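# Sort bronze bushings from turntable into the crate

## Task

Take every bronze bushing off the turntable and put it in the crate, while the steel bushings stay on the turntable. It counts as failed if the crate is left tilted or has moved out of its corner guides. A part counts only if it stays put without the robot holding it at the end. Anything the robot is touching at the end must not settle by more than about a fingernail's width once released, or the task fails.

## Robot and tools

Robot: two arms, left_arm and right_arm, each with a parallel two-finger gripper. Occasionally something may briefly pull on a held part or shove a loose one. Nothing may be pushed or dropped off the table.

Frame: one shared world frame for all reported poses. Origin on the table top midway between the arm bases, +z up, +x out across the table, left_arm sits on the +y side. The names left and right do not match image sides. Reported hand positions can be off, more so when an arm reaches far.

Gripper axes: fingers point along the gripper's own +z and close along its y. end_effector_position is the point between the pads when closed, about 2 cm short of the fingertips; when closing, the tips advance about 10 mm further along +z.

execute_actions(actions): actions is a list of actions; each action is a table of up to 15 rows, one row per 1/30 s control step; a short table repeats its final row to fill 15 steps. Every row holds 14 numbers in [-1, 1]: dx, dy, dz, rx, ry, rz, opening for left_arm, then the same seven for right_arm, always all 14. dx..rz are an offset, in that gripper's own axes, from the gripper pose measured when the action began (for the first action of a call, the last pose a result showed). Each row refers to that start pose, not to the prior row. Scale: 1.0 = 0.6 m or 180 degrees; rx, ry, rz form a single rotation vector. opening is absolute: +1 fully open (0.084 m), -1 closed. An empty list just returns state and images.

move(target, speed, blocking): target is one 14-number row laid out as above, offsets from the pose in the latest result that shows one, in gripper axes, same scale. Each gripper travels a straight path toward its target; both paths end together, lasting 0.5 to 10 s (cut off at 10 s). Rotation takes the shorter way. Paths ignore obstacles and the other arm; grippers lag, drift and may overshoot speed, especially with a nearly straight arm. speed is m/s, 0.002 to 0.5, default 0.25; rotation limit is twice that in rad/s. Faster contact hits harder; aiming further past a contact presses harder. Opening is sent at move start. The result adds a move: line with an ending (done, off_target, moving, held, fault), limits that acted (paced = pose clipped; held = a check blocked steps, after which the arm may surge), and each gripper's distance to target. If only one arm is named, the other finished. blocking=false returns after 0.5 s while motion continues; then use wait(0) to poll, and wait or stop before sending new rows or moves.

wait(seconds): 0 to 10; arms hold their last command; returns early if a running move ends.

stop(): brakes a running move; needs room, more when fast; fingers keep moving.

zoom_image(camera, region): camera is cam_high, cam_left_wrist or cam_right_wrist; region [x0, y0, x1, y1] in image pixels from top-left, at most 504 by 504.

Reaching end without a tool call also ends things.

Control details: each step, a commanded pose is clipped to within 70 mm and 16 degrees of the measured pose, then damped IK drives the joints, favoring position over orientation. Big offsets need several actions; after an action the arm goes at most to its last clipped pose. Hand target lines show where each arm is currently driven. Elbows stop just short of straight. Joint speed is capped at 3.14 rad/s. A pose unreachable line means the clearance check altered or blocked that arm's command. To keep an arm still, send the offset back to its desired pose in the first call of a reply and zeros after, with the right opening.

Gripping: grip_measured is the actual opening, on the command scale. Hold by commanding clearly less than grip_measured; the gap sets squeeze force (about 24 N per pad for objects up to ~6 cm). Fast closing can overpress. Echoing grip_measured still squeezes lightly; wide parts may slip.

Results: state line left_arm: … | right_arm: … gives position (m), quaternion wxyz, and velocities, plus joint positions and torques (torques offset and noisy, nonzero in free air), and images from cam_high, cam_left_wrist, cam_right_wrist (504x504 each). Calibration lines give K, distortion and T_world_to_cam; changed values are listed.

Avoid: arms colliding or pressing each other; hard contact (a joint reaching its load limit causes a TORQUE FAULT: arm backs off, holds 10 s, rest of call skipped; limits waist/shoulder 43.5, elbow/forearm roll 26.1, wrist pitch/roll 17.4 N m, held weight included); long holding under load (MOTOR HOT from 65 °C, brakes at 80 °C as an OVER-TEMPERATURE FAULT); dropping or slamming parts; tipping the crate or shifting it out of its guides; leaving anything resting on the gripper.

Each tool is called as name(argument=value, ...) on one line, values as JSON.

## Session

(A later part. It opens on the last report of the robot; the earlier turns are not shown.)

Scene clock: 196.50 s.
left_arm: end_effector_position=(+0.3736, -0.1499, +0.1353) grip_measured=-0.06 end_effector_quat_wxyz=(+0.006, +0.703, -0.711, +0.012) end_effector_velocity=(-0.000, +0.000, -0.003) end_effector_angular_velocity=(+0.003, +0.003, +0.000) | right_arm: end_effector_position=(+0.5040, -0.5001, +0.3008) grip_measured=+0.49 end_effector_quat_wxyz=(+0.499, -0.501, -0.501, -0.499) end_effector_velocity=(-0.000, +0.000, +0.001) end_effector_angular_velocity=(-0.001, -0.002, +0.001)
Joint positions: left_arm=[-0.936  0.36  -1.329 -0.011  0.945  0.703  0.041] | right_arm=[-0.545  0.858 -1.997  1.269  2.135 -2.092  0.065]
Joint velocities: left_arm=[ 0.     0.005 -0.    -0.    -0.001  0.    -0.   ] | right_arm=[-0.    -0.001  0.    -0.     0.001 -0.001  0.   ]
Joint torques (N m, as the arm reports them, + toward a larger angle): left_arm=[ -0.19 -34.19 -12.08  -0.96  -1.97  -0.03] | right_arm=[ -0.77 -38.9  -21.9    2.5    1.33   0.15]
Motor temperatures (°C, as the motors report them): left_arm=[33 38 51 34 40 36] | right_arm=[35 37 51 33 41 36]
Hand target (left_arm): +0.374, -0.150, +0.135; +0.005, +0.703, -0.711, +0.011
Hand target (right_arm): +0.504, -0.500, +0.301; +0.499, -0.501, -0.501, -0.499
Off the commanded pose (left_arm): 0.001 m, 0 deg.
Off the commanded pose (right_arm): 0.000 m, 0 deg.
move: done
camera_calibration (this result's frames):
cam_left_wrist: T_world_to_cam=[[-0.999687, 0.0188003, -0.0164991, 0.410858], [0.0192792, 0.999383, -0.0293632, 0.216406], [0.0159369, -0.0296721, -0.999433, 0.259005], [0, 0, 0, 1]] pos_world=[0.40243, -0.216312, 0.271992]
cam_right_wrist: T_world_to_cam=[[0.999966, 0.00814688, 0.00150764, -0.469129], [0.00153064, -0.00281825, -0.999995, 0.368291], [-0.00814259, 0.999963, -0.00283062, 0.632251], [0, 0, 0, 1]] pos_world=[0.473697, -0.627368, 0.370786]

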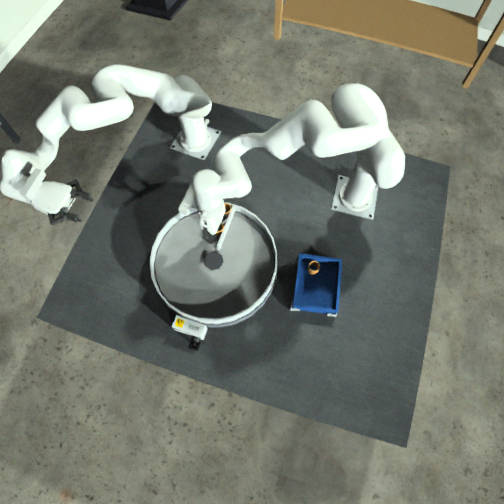

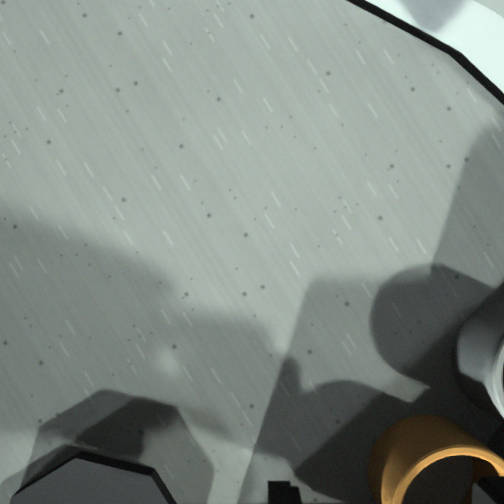

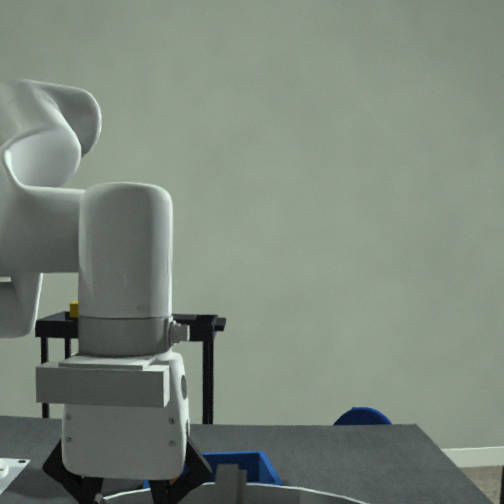

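move(target=[0,0,0.06,0,0,0,-0.05,0,0,0,0,0,0,0.5], speed=0.04)

move(target=[0,0,0,0,0,0,-1,0,0,0,0,0,0,0.5])

move(target=[0,0,-0.2,0,0,0,-1,0,0,0,0,0,0,0.5], speed=0.1)

Scene clock: 202.77 s.
left_arm: end_effector_position=(+0.3730, -0.1499, +0.0975) grip_measured=-0.06 end_effector_quat_wxyz=(+0.005, +0.703, -0.711, +0.010) end_effector_velocity=(+0.002, -0.002, +0.002) end_effector_angular_velocity=(-0.008, -0.006, +0.001) | right_arm: end_effector_position=(+0.5040, -0.5001, +0.3008) grip_measured=+0.49 end_effector_quat_wxyz=(+0.499, -0.501, -0.501, -0.499) end_effector_velocity=(+0.000, -0.000, +0.000) end_effector_angular_velocity=(-0.000, -0.003, -0.001)
Joint positions: left_arm=[-0.937  0.416 -1.296 -0.012  0.861  0.704  0.041] | right_arm=[-0.545  0.858 -1.997  1.269  2.135 -2.092  0.065]
Joint velocities: left_arm=[ 0.001 -0.    -0.004 -0.001 -0.007  0.    -0.   ] | right_arm=[-0.    -0.     0.     0.    -0.001 -0.002 -0.   ]
Joint torques (N m, as the arm reports them, + toward a larger angle): left_arm=[  1.12 -36.16 -11.99  -1.01  -2.54   0.01] | right_arm=[ -0.57 -38.91 -21.76   2.42   1.33   0.49]
Motor temperatures (°C, as the motors report them): left_arm=[33 39 51 34 40 36] | right_arm=[35 37 50 33 41 36]
Hand target (left_arm): +0.374, -0.151, +0.099; +0.006, +0.703, -0.711, +0.012
Hand target (right_arm): +0.504, -0.500, +0.301; +0.499, -0.501, -0.501, -0.499
Off the commanded pose (left_arm): 0.002 m, 0 deg.
Off the commanded pose (right_arm): 0.000 m, 0 deg.
move: done
camera_calibration (this result's frames):
cam_left_wrist: T_world_to_cam=[[-0.999726, 0.0191419, -0.0135046, 0.409401], [0.0194872, 0.999474, -0.025921, 0.214904], [0.0130013, -0.0261771, -0.999573, 0.222904], [0, 0, 0, 1]] pos_world=[0.402203, -0.216792, 0.233909]
cam_right_wrist: T_world_to_cam=[[0.999966, 0.00814692, 0.00150755, -0.469129], [0.00153056, -0.00281815, -0.999995, 0.368291], [-0.00814263, 0.999963, -0.00283052, 0.632251], [0, 0, 0, 1]] pos_world=[0.473697, -0.627368, 0.370786]

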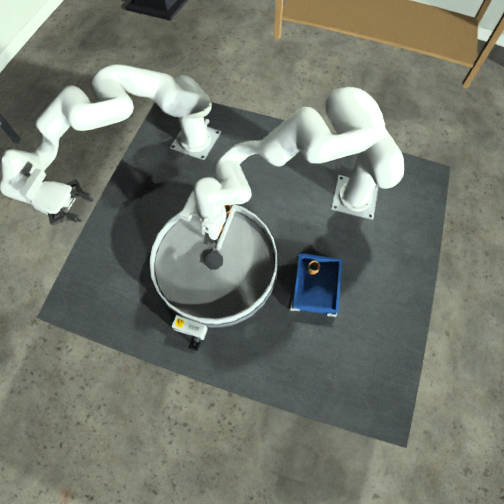

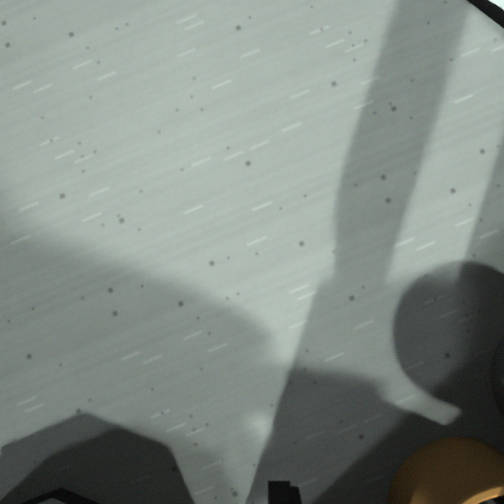

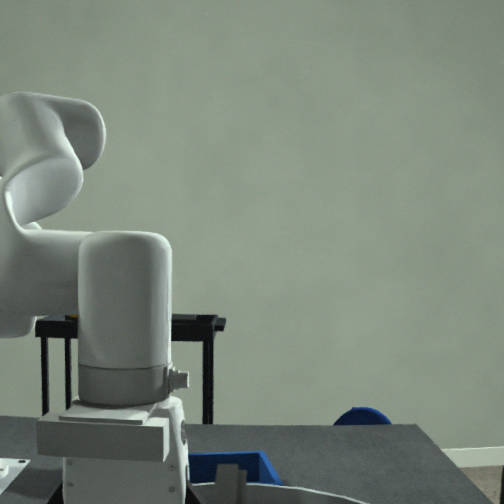

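Scene clock: 203.27 s.
left_arm: end_effector_position=(+0.3733, -0.1502, +0.0982) grip_measured=-0.72 end_effector_quat_wxyz=(+0.005, +0.703, -0.711, +0.010) end_effector_velocity=(-0.000, +0.000, -0.000) end_effector_angular_velocity=(+0.000, +0.001, +0.001) | right_arm: end_effector_position=(+0.5040, -0.5001, +0.3008) grip_measured=+0.49 end_effector_quat_wxyz=(+0.499, -0.501, -0.501, -0.499) end_effector_velocity=(-0.000, -0.000, -0.000) end_effector_angular_velocity=(+0.000, +0.001, +0.001)
Joint positions: left_arm=[-0.937  0.415 -1.297 -0.012  0.86   0.704  0.012] | right_arm=[-0.545  0.858 -1.997  1.269  2.135 -2.092  0.065]
Joint velocities: left_arm=[ 0.     0.     0.001 -0.001 -0.001  0.     0.   ] | right_arm=[-0.     0.001 -0.    -0.     0.001  0.     0.   ]
Joint torques (N m, as the arm reports them, + toward a larger angle): left_arm=[  0.67 -31.26 -10.    -1.32  -2.03   0.11] | right_arm=[ -0.84 -38.8  -22.06   2.48   1.39   0.24]
Motor temperatures (°C, as the motors report them): left_arm=[33 39 51 34 40 36] | right_arm=[35 37 50 33 41 36]
Hand target (left_arm): +0.373, -0.150, +0.097; +0.005, +0.703, -0.711, +0.010
Hand target (right_arm): +0.504, -0.500, +0.301; +0.499, -0.501, -0.501, -0.499
Off the commanded pose (left_arm): 0.001 m, 0 deg.
Off the commanded pose (right_arm): 0.000 m, 0 deg.
move: done
camera_calibration (this result's frames):
cam_left_wrist: T_world_to_cam=[[-0.999712, 0.0191132, -0.0145355, 0.409813], [0.0195019, 0.999443, -0.027086, 0.215351], [0.0140097, -0.0273617, -0.999527, 0.223008], [0, 0, 0, 1]] pos_world=[0.402371, -0.216962, 0.234693]
cam_right_wrist: T_world_to_cam=[[0.999966, 0.00814694, 0.00150756, -0.469129], [0.00153056, -0.00281819, -0.999995, 0.368291], [-0.00814265, 0.999963, -0.00283056, 0.632251], [0, 0, 0, 1]] pos_world=[0.473697, -0.627368, 0.370786]

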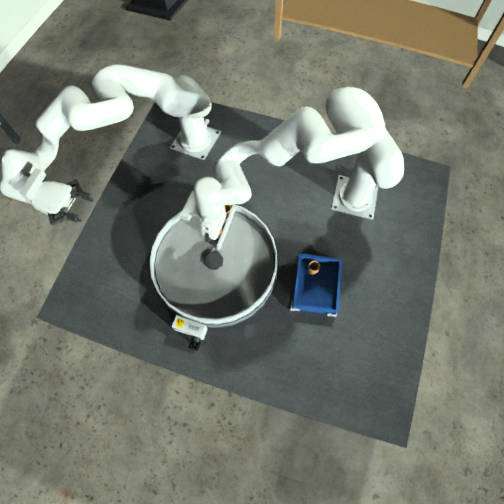

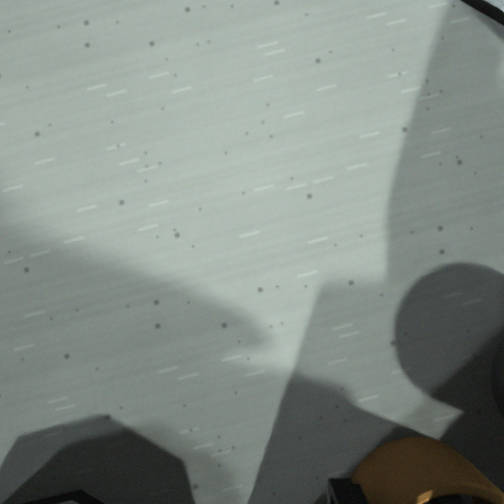

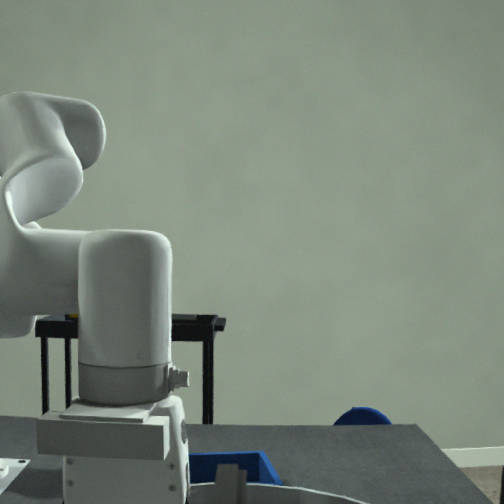

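Scene clock: 204.87 s.
left_arm: end_effector_position=(+0.3724, -0.1470, +0.2173) grip_measured=-0.72 end_effector_quat_wxyz=(+0.005, +0.703, -0.711, +0.010) end_effector_velocity=(-0.001, -0.000, +0.002) end_effector_angular_velocity=(+0.002, +0.001, -0.004) | right_arm: end_effector_position=(+0.5040, -0.5001, +0.3008) grip_measured=+0.49 end_effector_quat_wxyz=(+0.499, -0.501, -0.501, -0.499) end_effector_velocity=(-0.000, +0.000, -0.000) end_effector_angular_velocity=(-0.001, +0.002, +0.000)
Joint positions: left_arm=[-0.934  0.274 -1.452 -0.009  1.158  0.702  0.012] | right_arm=[-0.545  0.858 -1.997  1.269  2.135 -2.092  0.065]
Joint velocities: left_arm=[-0.002 -0.    -0.006  0.001  0.008  0.001 -0.   ] | right_arm=[ 0.     0.     0.    -0.001 -0.     0.001  0.   ]
Joint torques (N m, as the arm reports them, + toward a larger angle): left_arm=[ -0.13 -34.72 -12.91  -1.09  -2.62  -0.14] | right_arm=[ -0.46 -39.05 -21.88   2.56   1.23   0.27]
Motor temperatures (°C, as the motors report them): left_arm=[33 39 51 34 40 36] | right_arm=[35 37 50 33 41 36]
Hand target (left_arm): +0.373, -0.147, +0.218; +0.005, +0.703, -0.711, +0.010
Hand target (right_arm): +0.504, -0.500, +0.301; +0.499, -0.501, -0.501, -0.499
Off the commanded pose (left_arm): 0.001 m, 0 deg.
Off the commanded pose (right_arm): 0.000 m, 0 deg.
move: done
camera_calibration (this result's frames):
cam_left_wrist: T_world_to_cam=[[-0.999727, 0.01872, -0.0139607, 0.410345], [0.0190784, 0.99948, -0.0259985, 0.215306], [0.0134667, -0.0262577, -0.999564, 0.342598], [0, 0, 0, 1]] pos_world=[0.401512, -0.21388, 0.353775]
cam_right_wrist: T_world_to_cam=[[0.999966, 0.0081468, 0.00150772, -0.469129], [0.00153072, -0.00281818, -0.999995, 0.368291], [-0.00814251, 0.999963, -0.00283055, 0.632251], [0, 0, 0, 1]] pos_world=[0.473697, -0.627368, 0.370786]

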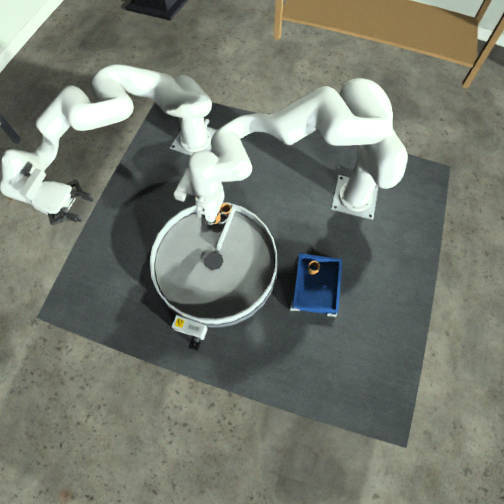

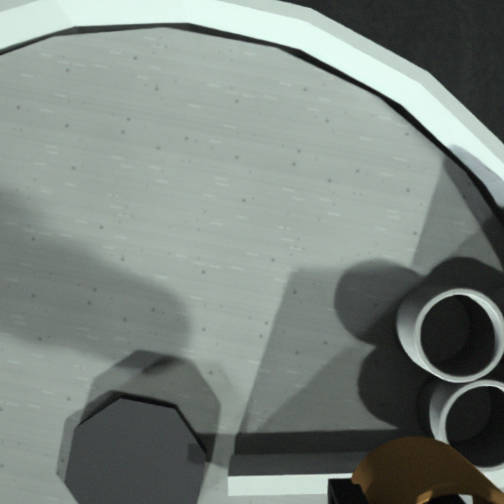

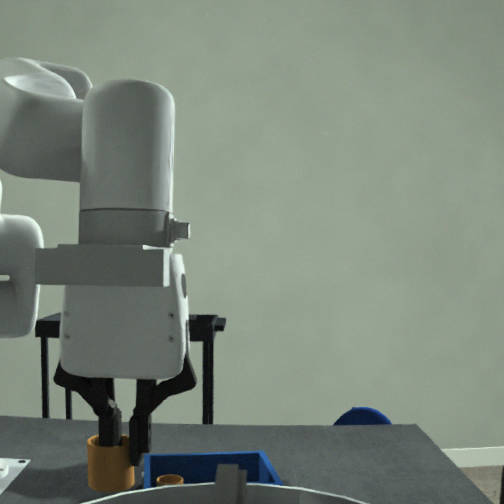

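move(target=[-0.625,-0.15,-0.05,0,0,0,-1,-0.095,-0.15,0.5,0,0,0,0.35], speed=0.3)

move(target=[0,0,0,0,0,0,1,0,0,0.6,0,0,0,0.35], speed=0.3)

Scene clock: 214.37 s.
left_arm: end_effector_position=(+0.4664, +0.2267, +0.2393) grip_measured=-0.72 end_effector_quat_wxyz=(+0.005, +0.703, -0.711, +0.009) end_effector_velocity=(+0.000, +0.002, -0.000) end_effector_angular_velocity=(-0.000, +0.001, +0.000) | right_arm: end_effector_position=(+0.4135, -0.2010, +0.2422) grip_measured=+0.34 end_effector_quat_wxyz=(+0.498, -0.501, -0.501, -0.499) end_effector_velocity=(-0.001, +0.002, -0.001) end_effector_angular_velocity=(-0.001, +0.001, +0.001)
Joint positions: left_arm=[-0.168 -0.097 -1.064 -0.021  1.154  1.474  0.012] | right_arm=[-0.039  0.304 -0.977  1.469  1.645 -2.473  0.059]
Joint velocities: left_arm=[ 0.005  0.001 -0.001 -0.     0.001  0.004 -0.   ] | right_arm=[ 0.006 -0.002  0.003  0.003 -0.004 -0.001 -0.   ]
Joint torques (N m, as the arm reports them, + toward a larger angle): left_arm=[ -0.58 -24.44 -12.54  -0.96  -2.35  -0.03] | right_arm=[ -0.72 -27.   -19.12   1.4    1.76   0.25]
Motor temperatures (°C, as the motors report them): left_arm=[33 39 51 34 40 36] | right_arm=[35 37 50 33 41 36]
Hand target (left_arm): +0.467, +0.227, +0.239; +0.005, +0.703, -0.711, +0.009
Hand target (right_arm): +0.413, -0.201, +0.242; +0.498, -0.501, -0.501, -0.499
Off the commanded pose (left_arm): 0.001 m, 0 deg.
Off the commanded pose (right_arm): 0.001 m, 0 deg.
move: done
camera_calibration (this result's frames):
cam_left_wrist: T_world_to_cam=[[-0.999725, 0.0194528, -0.013104, 0.497277], [0.0197764, 0.999491, -0.0250358, -0.159954], [0.0126103, -0.025288, -0.999601, 0.373272], [0, 0, 0, 1]] pos_world=[0.495597, 0.159638, 0.375634]
cam_right_wrist: T_world_to_cam=[[0.999963, 0.00846848, 0.00178023, -0.381036], [0.00181422, -0.00400875, -0.99999, 0.310296], [-0.00846126, 0.999956, -0.00402397, 0.3326], [0, 0, 0, 1]] pos_world=[0.383273, -0.328115, 0.312309]

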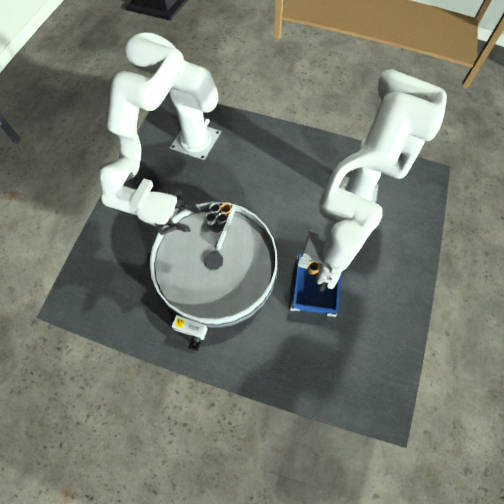

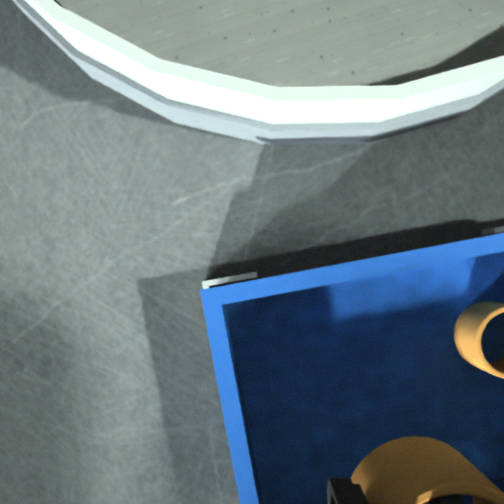

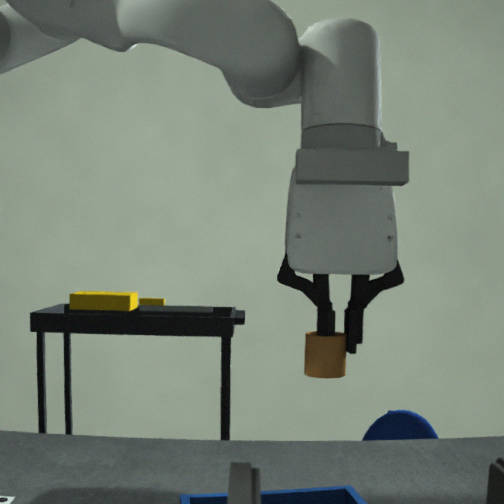

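Scene clock: 216.23 s.
left_arm: end_effector_position=(+0.4664, +0.2267, +0.2393) grip_measured=+1.00 end_effector_quat_wxyz=(+0.005, +0.703, -0.711, +0.009) end_effector_velocity=(+0.000, +0.000, +0.000) end_effector_angular_velocity=(+0.000, -0.001, -0.001) | right_arm: end_effector_position=(+0.4140, +0.1581, +0.2413) grip_measured=+0.34 end_effector_quat_wxyz=(+0.498, -0.502, -0.501, -0.499) end_effector_velocity=(-0.001, +0.003, +0.000) end_effector_angular_velocity=(+0.002, +0.001, +0.004)
Joint positions: left_arm=[-0.168 -0.097 -1.064 -0.021  1.154  1.474  0.084] | right_arm=[ 0.738  0.589 -1.42   2.041  1.102 -2.425  0.059]
Joint velocities: left_arm=[ 0.     0.    -0.001  0.001 -0.     0.     0.   ] | right_arm=[ 0.004  0.005 -0.007  0.     0.     0.003 -0.   ]
Joint torques (N m, as the arm reports them, + toward a larger angle): left_arm=[  0.54 -24.29 -12.71  -1.04  -2.28   0.13] | right_arm=[ -0.57 -35.42 -22.74   0.73   1.8    0.3 ]
Motor temperatures (°C, as the motors report them): left_arm=[33 39 51 34 40 36] | right_arm=[35 37 50 33 41 36]
Hand target (left_arm): +0.466, +0.227, +0.239; +0.005, +0.703, -0.711, +0.009
Hand target (right_arm): +0.414, +0.159, +0.241; +0.498, -0.501, -0.501, -0.499
Off the commanded pose (left_arm): 0.000 m, 0 deg.
Off the commanded pose (right_arm): 0.001 m, 0 deg.
move: done
camera_calibration (this result's frames):
cam_left_wrist: T_world_to_cam=[[-0.999725, 0.0194528, -0.0131042, 0.497277], [0.0197765, 0.999491, -0.0250358, -0.159954], [0.0126105, -0.0252881, -0.999601, 0.373272], [0, 0, 0, 1]] pos_world=[0.495597, 0.159638, 0.375634]
cam_right_wrist: T_world_to_cam=[[0.999967, 0.00776645, 0.00238821, -0.384624], [0.00242294, -0.00446627, -0.999987, 0.310677], [-0.00775569, 0.99996, -0.00448494, -0.0266757], [0, 0, 0, 1]] pos_world=[0.383651, 0.0310494, 0.311472]

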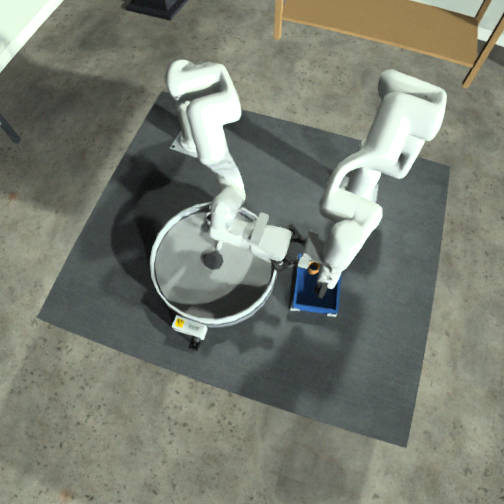

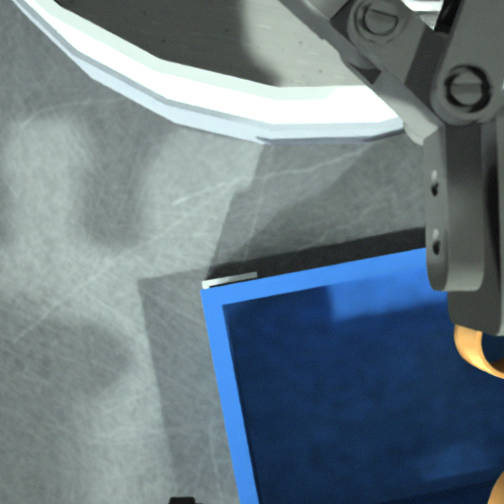

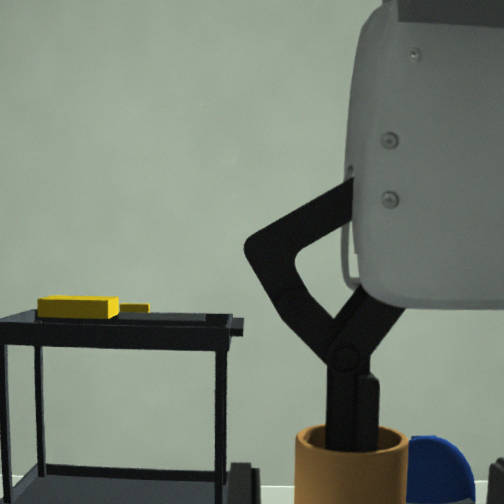

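move(target=[0,0,0,0,0,0,1,-0.02,0,0,0,0,0,0.35], speed=0.05)

move(target=[0,0,0,0,0,0,1,0,0,0.1,0,0,0,0.35], speed=0.06)

move(target=[0,0,0,0,0,0,1,0,0,0,0,0,0,-1])

move(target=[0,0,-0.12,0,0,0,1,0,0,0,0,0,0,-1], speed=0.06)

move(target=[0,0,0,0,0,0,1,-0.09,0.07,0,0,0,0,-1], speed=0.1)

Scene clock: 225.30 s.
left_arm: end_effector_position=(+0.4664, +0.2267, +0.2393) grip_measured=+1.00 end_effector_quat_wxyz=(+0.005, +0.703, -0.711, +0.009) end_effector_velocity=(+0.000, -0.000, +0.000) end_effector_angular_velocity=(-0.000, -0.001, -0.001) | right_arm: end_effector_position=(+0.4141, +0.1581, +0.2295) grip_measured=+0.34 end_effector_quat_wxyz=(+0.498, -0.501, -0.501, -0.499) end_effector_velocity=(+0.000, +0.000, +0.002) end_effector_angular_velocity=(+0.004, -0.004, +0.001)
Joint positions: left_arm=[-0.168 -0.097 -1.064 -0.021  1.154  1.474  0.084] | right_arm=[ 0.736  0.612 -1.422  2.049  1.113 -2.444  0.059]
Joint velocities: left_arm=[-0.     0.    -0.001  0.    -0.     0.001 -0.   ] | right_arm=[-0.    -0.    -0.002  0.001  0.003 -0.003 -0.   ]
Joint torques (N m, as the arm reports them, + toward a larger angle): left_arm=[  0.01 -24.49 -12.46  -1.07  -2.48  -0.06] | right_arm=[ -0.6  -35.71 -22.49   0.7    1.83   0.12]
Motor temperatures (°C, as the motors report them): left_arm=[33 39 51 34 40 36] | right_arm=[35 37 51 33 41 36]
Hand target (left_arm): +0.466, +0.227, +0.239; +0.005, +0.703, -0.711, +0.009
Hand target (right_arm): +0.414, +0.158, +0.229; +0.498, -0.502, -0.501, -0.499
Off the commanded pose (left_arm): 0.000 m, 0 deg.
Off the commanded pose (right_arm): 0.000 m, 0 deg.
move: done
camera_calibration (this result's frames):
cam_left_wrist: T_world_to_cam=[[-0.999725, 0.0194527, -0.0131041, 0.497277], [0.0197763, 0.999491, -0.0250358, -0.159954], [0.0126104, -0.0252881, -0.999601, 0.373272], [0, 0, 0, 1]] pos_world=[0.495597, 0.159638, 0.375634]
cam_right_wrist: T_world_to_cam=[[0.999966, 0.00783237, 0.0024899, -0.384681], [0.00252445, -0.0044037, -0.999987, 0.298827], [-0.00782131, 0.99996, -0.00442333, -0.0267033], [0, 0, 0, 1]] pos_world=[0.383704, 0.0310311, 0.299663]

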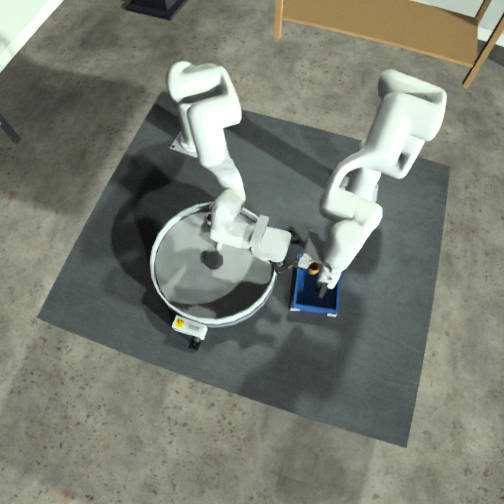

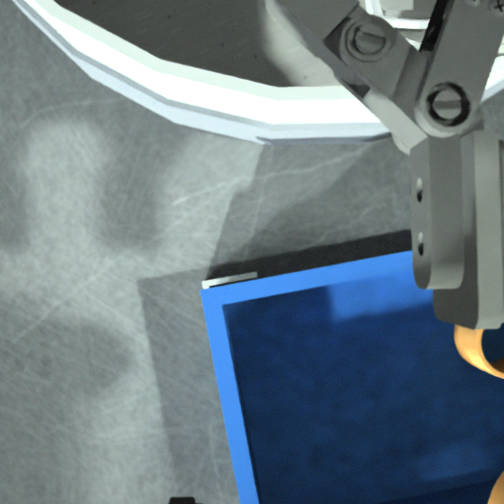

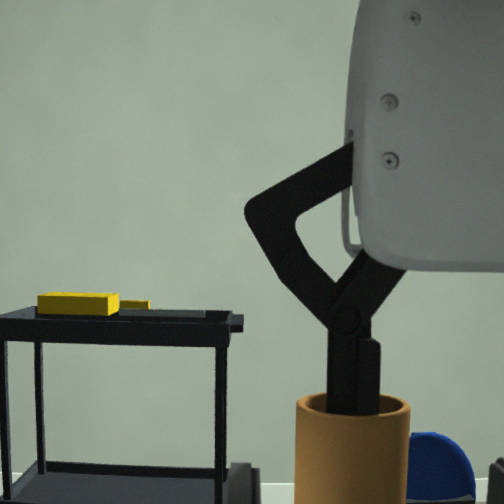

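Scene clock: 226.67 s.
left_arm: end_effector_position=(+0.4664, +0.2267, +0.2393) grip_measured=+1.00 end_effector_quat_wxyz=(+0.005, +0.703, -0.711, +0.009) end_effector_velocity=(+0.000, +0.000, +0.000) end_effector_angular_velocity=(-0.001, -0.001, -0.000) | right_arm: end_effector_position=(+0.4143, +0.2179, +0.2294) grip_measured=+0.34 end_effector_quat_wxyz=(+0.498, -0.502, -0.501, -0.499) end_effector_velocity=(+0.001, +0.001, +0.001) end_effector_angular_velocity=(-0.001, -0.001, -0.002)
Joint positions: left_arm=[-0.168 -0.097 -1.064 -0.021  1.154  1.474  0.084] | right_arm=[ 0.827  0.734 -1.624  2.088  1.015 -2.402  0.059]
Joint velocities: left_arm=[ 0.    -0.    -0.    -0.    -0.001  0.001  0.   ] | right_arm=[ 0.002  0.004 -0.009 -0.    -0.005  0.003  0.   ]
Joint torques (N m, as the arm reports them, + toward a larger angle): left_arm=[  0.38 -24.69 -12.9   -1.28  -2.39  -0.03] | right_arm=[ -0.55 -38.44 -23.38   0.52   1.82   0.2 ]
Motor temperatures (°C, as the motors report them): left_arm=[33 39 52 34 40 36] | right_arm=[35 37 51 33 41 36]
Hand target (left_arm): +0.466, +0.227, +0.239; +0.005, +0.703, -0.711, +0.009
Hand target (right_arm): +0.414, +0.218, +0.229; +0.498, -0.501, -0.501, -0.499
Off the commanded pose (left_arm): 0.000 m, 0 deg.
Off the commanded pose (right_arm): 0.000 m, 0 deg.
move: done
camera_calibration (this result's frames):
cam_left_wrist: T_world_to_cam=[[-0.999725, 0.0194527, -0.0131044, 0.497278], [0.0197763, 0.999491, -0.0250359, -0.159954], [0.0126107, -0.0252881, -0.999601, 0.373272], [0, 0, 0, 1]] pos_world=[0.495597, 0.159638, 0.375635]
cam_right_wrist: T_world_to_cam=[[0.999969, 0.00744382, 0.00260659, -0.385355], [0.00263934, -0.00439296, -0.999987, 0.298953], [-0.00743227, 0.999963, -0.00441247, -0.086603], [0, 0, 0, 1]] pos_world=[0.38391, 0.0907816, 0.299571]

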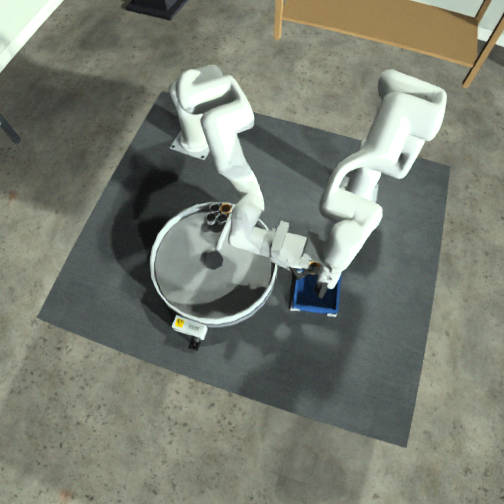

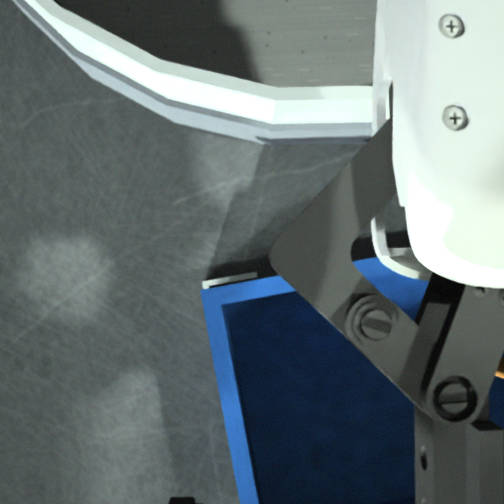

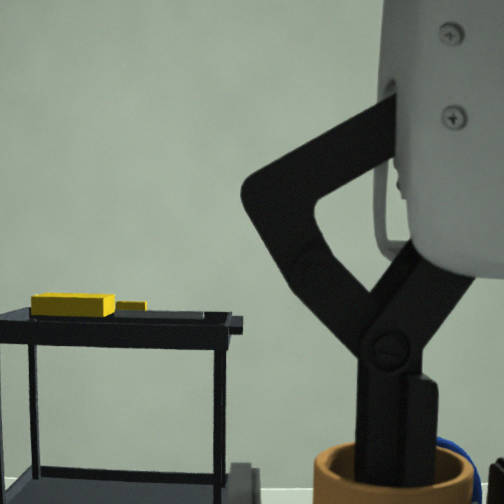

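Scene clock: 227.17 s.
left_arm: end_effector_position=(+0.4658, +0.2265, +0.2389) grip_measured=+1.00 end_effector_quat_wxyz=(+0.006, +0.703, -0.712, +0.008) end_effector_velocity=(+0.000, +0.000, +0.000) end_effector_angular_velocity=(+0.000, -0.001, -0.000) | right_arm: end_effector_position=(+0.4153, +0.2173, +0.2292) grip_measured=-0.15 end_effector_quat_wxyz=(+0.497, -0.502, -0.501, -0.500) end_effector_velocity=(-0.000, +0.000, +0.001) end_effector_angular_velocity=(+0.001, -0.002, +0.001)
Joint positions: left_arm=[-0.169 -0.097 -1.063 -0.022  1.155  1.474  0.084] | right_arm=[ 0.825  0.734 -1.624  2.089  1.014 -2.402  0.038]
Joint velocities: left_arm=[ 0.001  0.    -0.001  0.    -0.001  0.001  0.   ] | right_arm=[ 0.001 -0.    -0.     0.    -0.    -0.001  0.   ]
Joint torques (N m, as the arm reports them, + toward a larger angle): left_arm=[  1.23 -23.43 -14.17  -0.84  -4.79   0.1 ] | right_arm=[  4.19 -39.93 -22.51  -0.76   3.85   0.18]
Motor temperatures (°C, as the motors report them): left_arm=[33 39 52 34 40 36] | right_arm=[35 37 51 33 41 36]
Hand target (left_arm): +0.466, +0.227, +0.239; +0.005, +0.703, -0.711, +0.009
Hand target (right_arm): +0.414, +0.218, +0.229; +0.498, -0.502, -0.501, -0.499
Off the commanded pose (left_arm): 0.001 m, 0 deg.
Off the commanded pose (right_arm): 0.001 m, 0 deg.
move: done
camera_calibration (this result's frames):
cam_left_wrist: T_world_to_cam=[[-0.999745, 0.0196338, -0.0111569, 0.496185], [0.0199092, 0.999486, -0.0251262, -0.159846], [0.0106578, -0.025342, -0.999622, 0.373814], [0, 0, 0, 1]] pos_world=[0.495256, 0.159495, 0.375192]
cam_right_wrist: T_world_to_cam=[[0.999984, 0.00524478, 0.00226608, -0.385806], [0.0022922, -0.00497939, -0.999985, 0.298966], [-0.00523342, 0.999974, -0.00499133, -0.0867842], [0, 0, 0, 1]] pos_world=[0.38466, 0.0902941, 0.299402]

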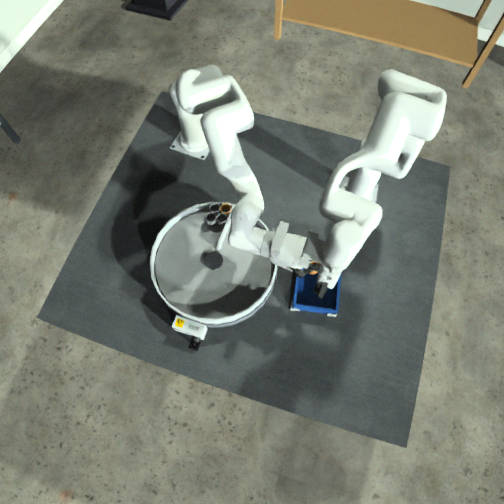

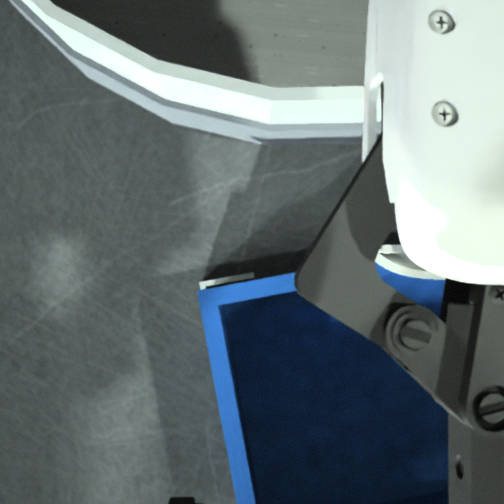

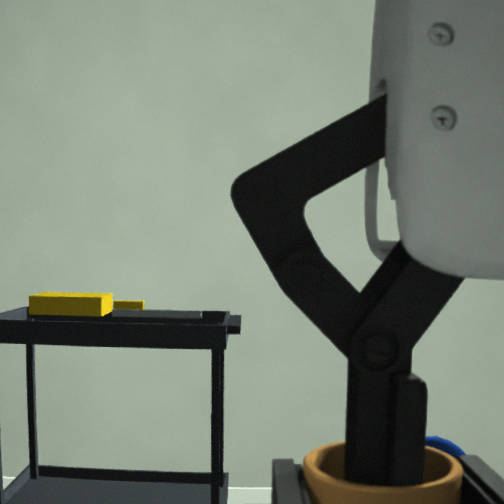

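Scene clock: 228.70 s.
left_arm: end_effector_position=(+0.4653, +0.2281, +0.3105) grip_measured=+1.00 end_effector_quat_wxyz=(+0.006, +0.703, -0.711, +0.008) end_effector_velocity=(-0.001, +0.001, +0.000) end_effector_angular_velocity=(+0.000, +0.005, +0.002) | right_arm: end_effector_position=(+0.4153, +0.2173, +0.2292) grip_measured=-0.15 end_effector_quat_wxyz=(+0.497, -0.502, -0.501, -0.500) end_effector_velocity=(-0.000, +0.000, -0.000) end_effector_angular_velocity=(-0.000, -0.001, +0.000)
Joint positions: left_arm=[-0.164 -0.12  -1.244 -0.02   1.359  1.473  0.084] | right_arm=[ 0.825  0.734 -1.624  2.089  1.014 -2.402  0.038]
Joint velocities: left_arm=[ 0.001  0.002 -0.005 -0.     0.008 -0.     0.   ] | right_arm=[ 0.     0.001 -0.    -0.    -0.    -0.001 -0.   ]
Joint torques (N m, as the arm reports them, + toward a larger angle): left_arm=[  0.07 -23.72 -12.52  -1.65  -2.19   0.04] | right_arm=[ -0.71 -39.61 -24.23   0.88   1.99   0.31]
Motor temperatures (°C, as the motors report them): left_arm=[33 39 52 34 40 36] | right_arm=[35 37 51 33 41 36]
Hand target (left_arm): +0.465, +0.228, +0.311; +0.006, +0.703, -0.711, +0.008
Hand target (right_arm): +0.415, +0.217, +0.229; +0.497, -0.502, -0.501, -0.500
Off the commanded pose (left_arm): 0.001 m, 0 deg.
Off the commanded pose (right_arm): 0.000 m, 0 deg.
move: done
camera_calibration (this result's frames):
cam_left_wrist: T_world_to_cam=[[-0.999756, 0.0193199, -0.0106962, 0.496415], [0.019582, 0.999497, -0.0249633, -0.159575], [0.0102085, -0.0251667, -0.999631, 0.445573], [0, 0, 0, 1]] pos_world=[0.49487, 0.161118, 0.446735]
cam_right_wrist: T_world_to_cam=[[0.999984, 0.00524951, 0.00226199, -0.385803], [0.00228816, -0.00498367, -0.999985, 0.298964], [-0.00523816, 0.999974, -0.0049956, -0.0867828], [0, 0, 0, 1]] pos_world=[0.384658, 0.0902958, 0.299399]

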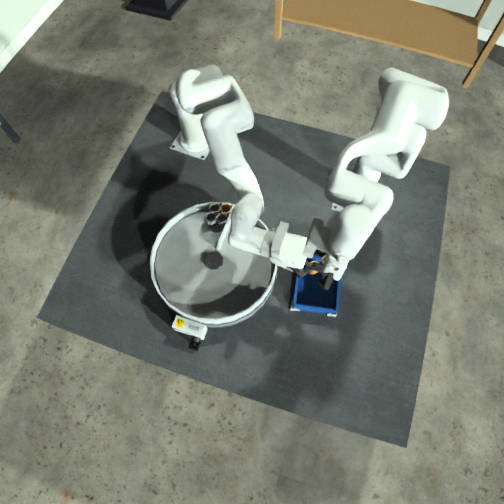

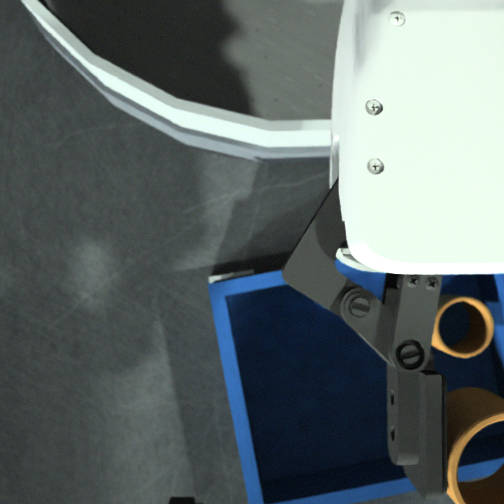

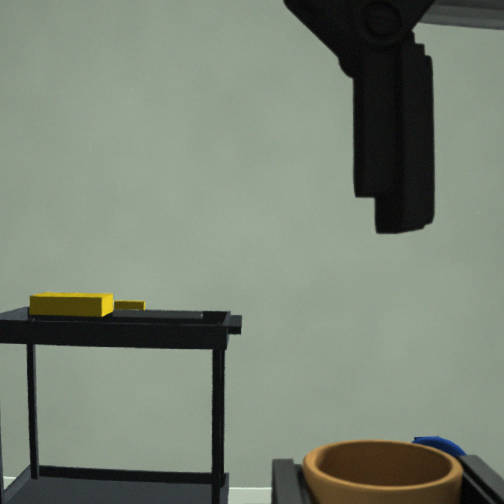

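Scene clock: 229.83 s.
left_arm: end_effector_position=(+0.4653, +0.2281, +0.3105) grip_measured=+1.00 end_effector_quat_wxyz=(+0.006, +0.703, -0.711, +0.008) end_effector_velocity=(+0.000, +0.000, +0.001) end_effector_angular_velocity=(-0.000, -0.001, +0.000) | right_arm: end_effector_position=(+0.4575, +0.2172, +0.1763) grip_measured=-0.15 end_effector_quat_wxyz=(+0.497, -0.502, -0.501, -0.500) end_effector_velocity=(+0.001, -0.001, -0.004) end_effector_angular_velocity=(-0.004, +0.003, -0.001)
Joint positions: left_arm=[-0.164 -0.12  -1.244 -0.02   1.359  1.473  0.084] | right_arm=[ 0.777  0.947 -1.833  2.05   1.05  -2.386  0.038]
Joint velocities: left_arm=[ 0.    -0.    -0.002 -0.     0.     0.    -0.   ] | right_arm=[-0.002  0.008 -0.005 -0.003 -0.001  0.002  0.   ]
Joint torques (N m, as the arm reports them, + toward a larger angle): left_arm=[  0.31 -23.56 -12.64  -0.9   -2.28   0.14] | right_arm=[ -0.52 -41.72 -23.88   0.91   1.79   0.29]
Motor temperatures (°C, as the motors report them): left_arm=[33 39 52 34 40 36] | right_arm=[35 37 51 33 41 36]
Hand target (left_arm): +0.465, +0.228, +0.310; +0.006, +0.703, -0.711, +0.008
Hand target (right_arm): +0.458, +0.217, +0.175; +0.497, -0.502, -0.501, -0.500
Off the commanded pose (left_arm): 0.000 m, 0 deg.
Off the commanded pose (right_arm): 0.001 m, 0 deg.
move: done
camera_calibration (this result's frames):
cam_left_wrist: T_world_to_cam=[[-0.999756, 0.01932, -0.0106958, 0.496415], [0.019582, 0.999497, -0.0249634, -0.159575], [0.0102081, -0.0251667, -0.999631, 0.445573], [0, 0, 0, 1]] pos_world=[0.49487, 0.161118, 0.446735]
cam_right_wrist: T_world_to_cam=[[0.999981, 0.00539713, 0.00306154, -0.428037], [0.00308402, -0.00416177, -0.999987, 0.245427], [-0.00538432, 0.999977, -0.00417833, -0.0868674], [0, 0, 0, 1]] pos_world=[0.426804, 0.090197, 0.246371]

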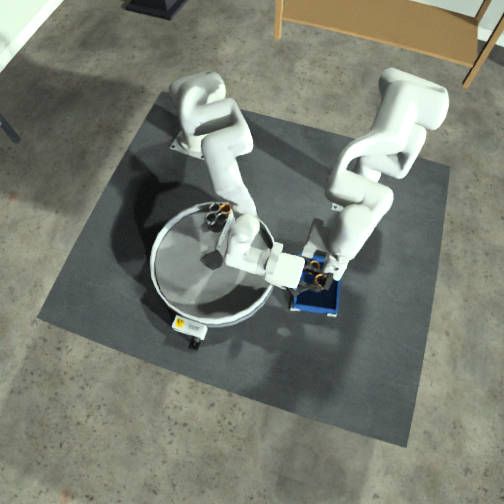

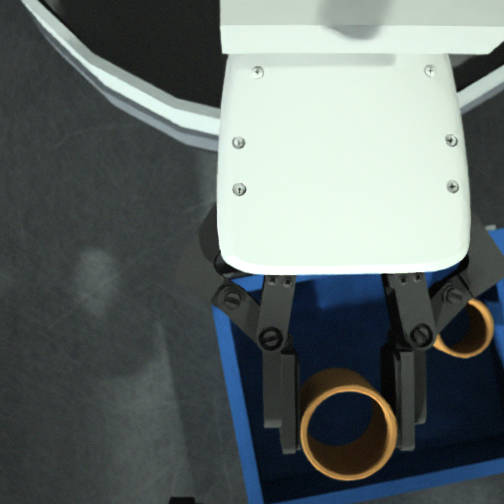

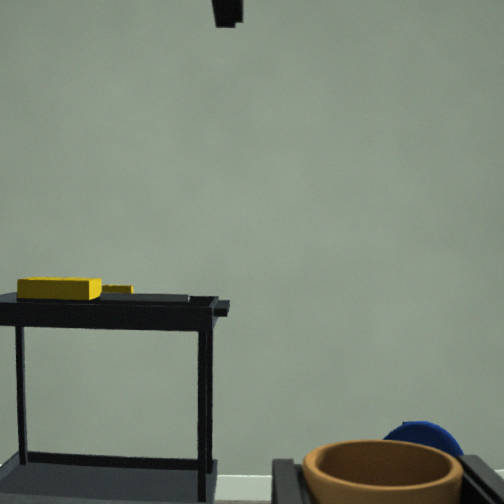

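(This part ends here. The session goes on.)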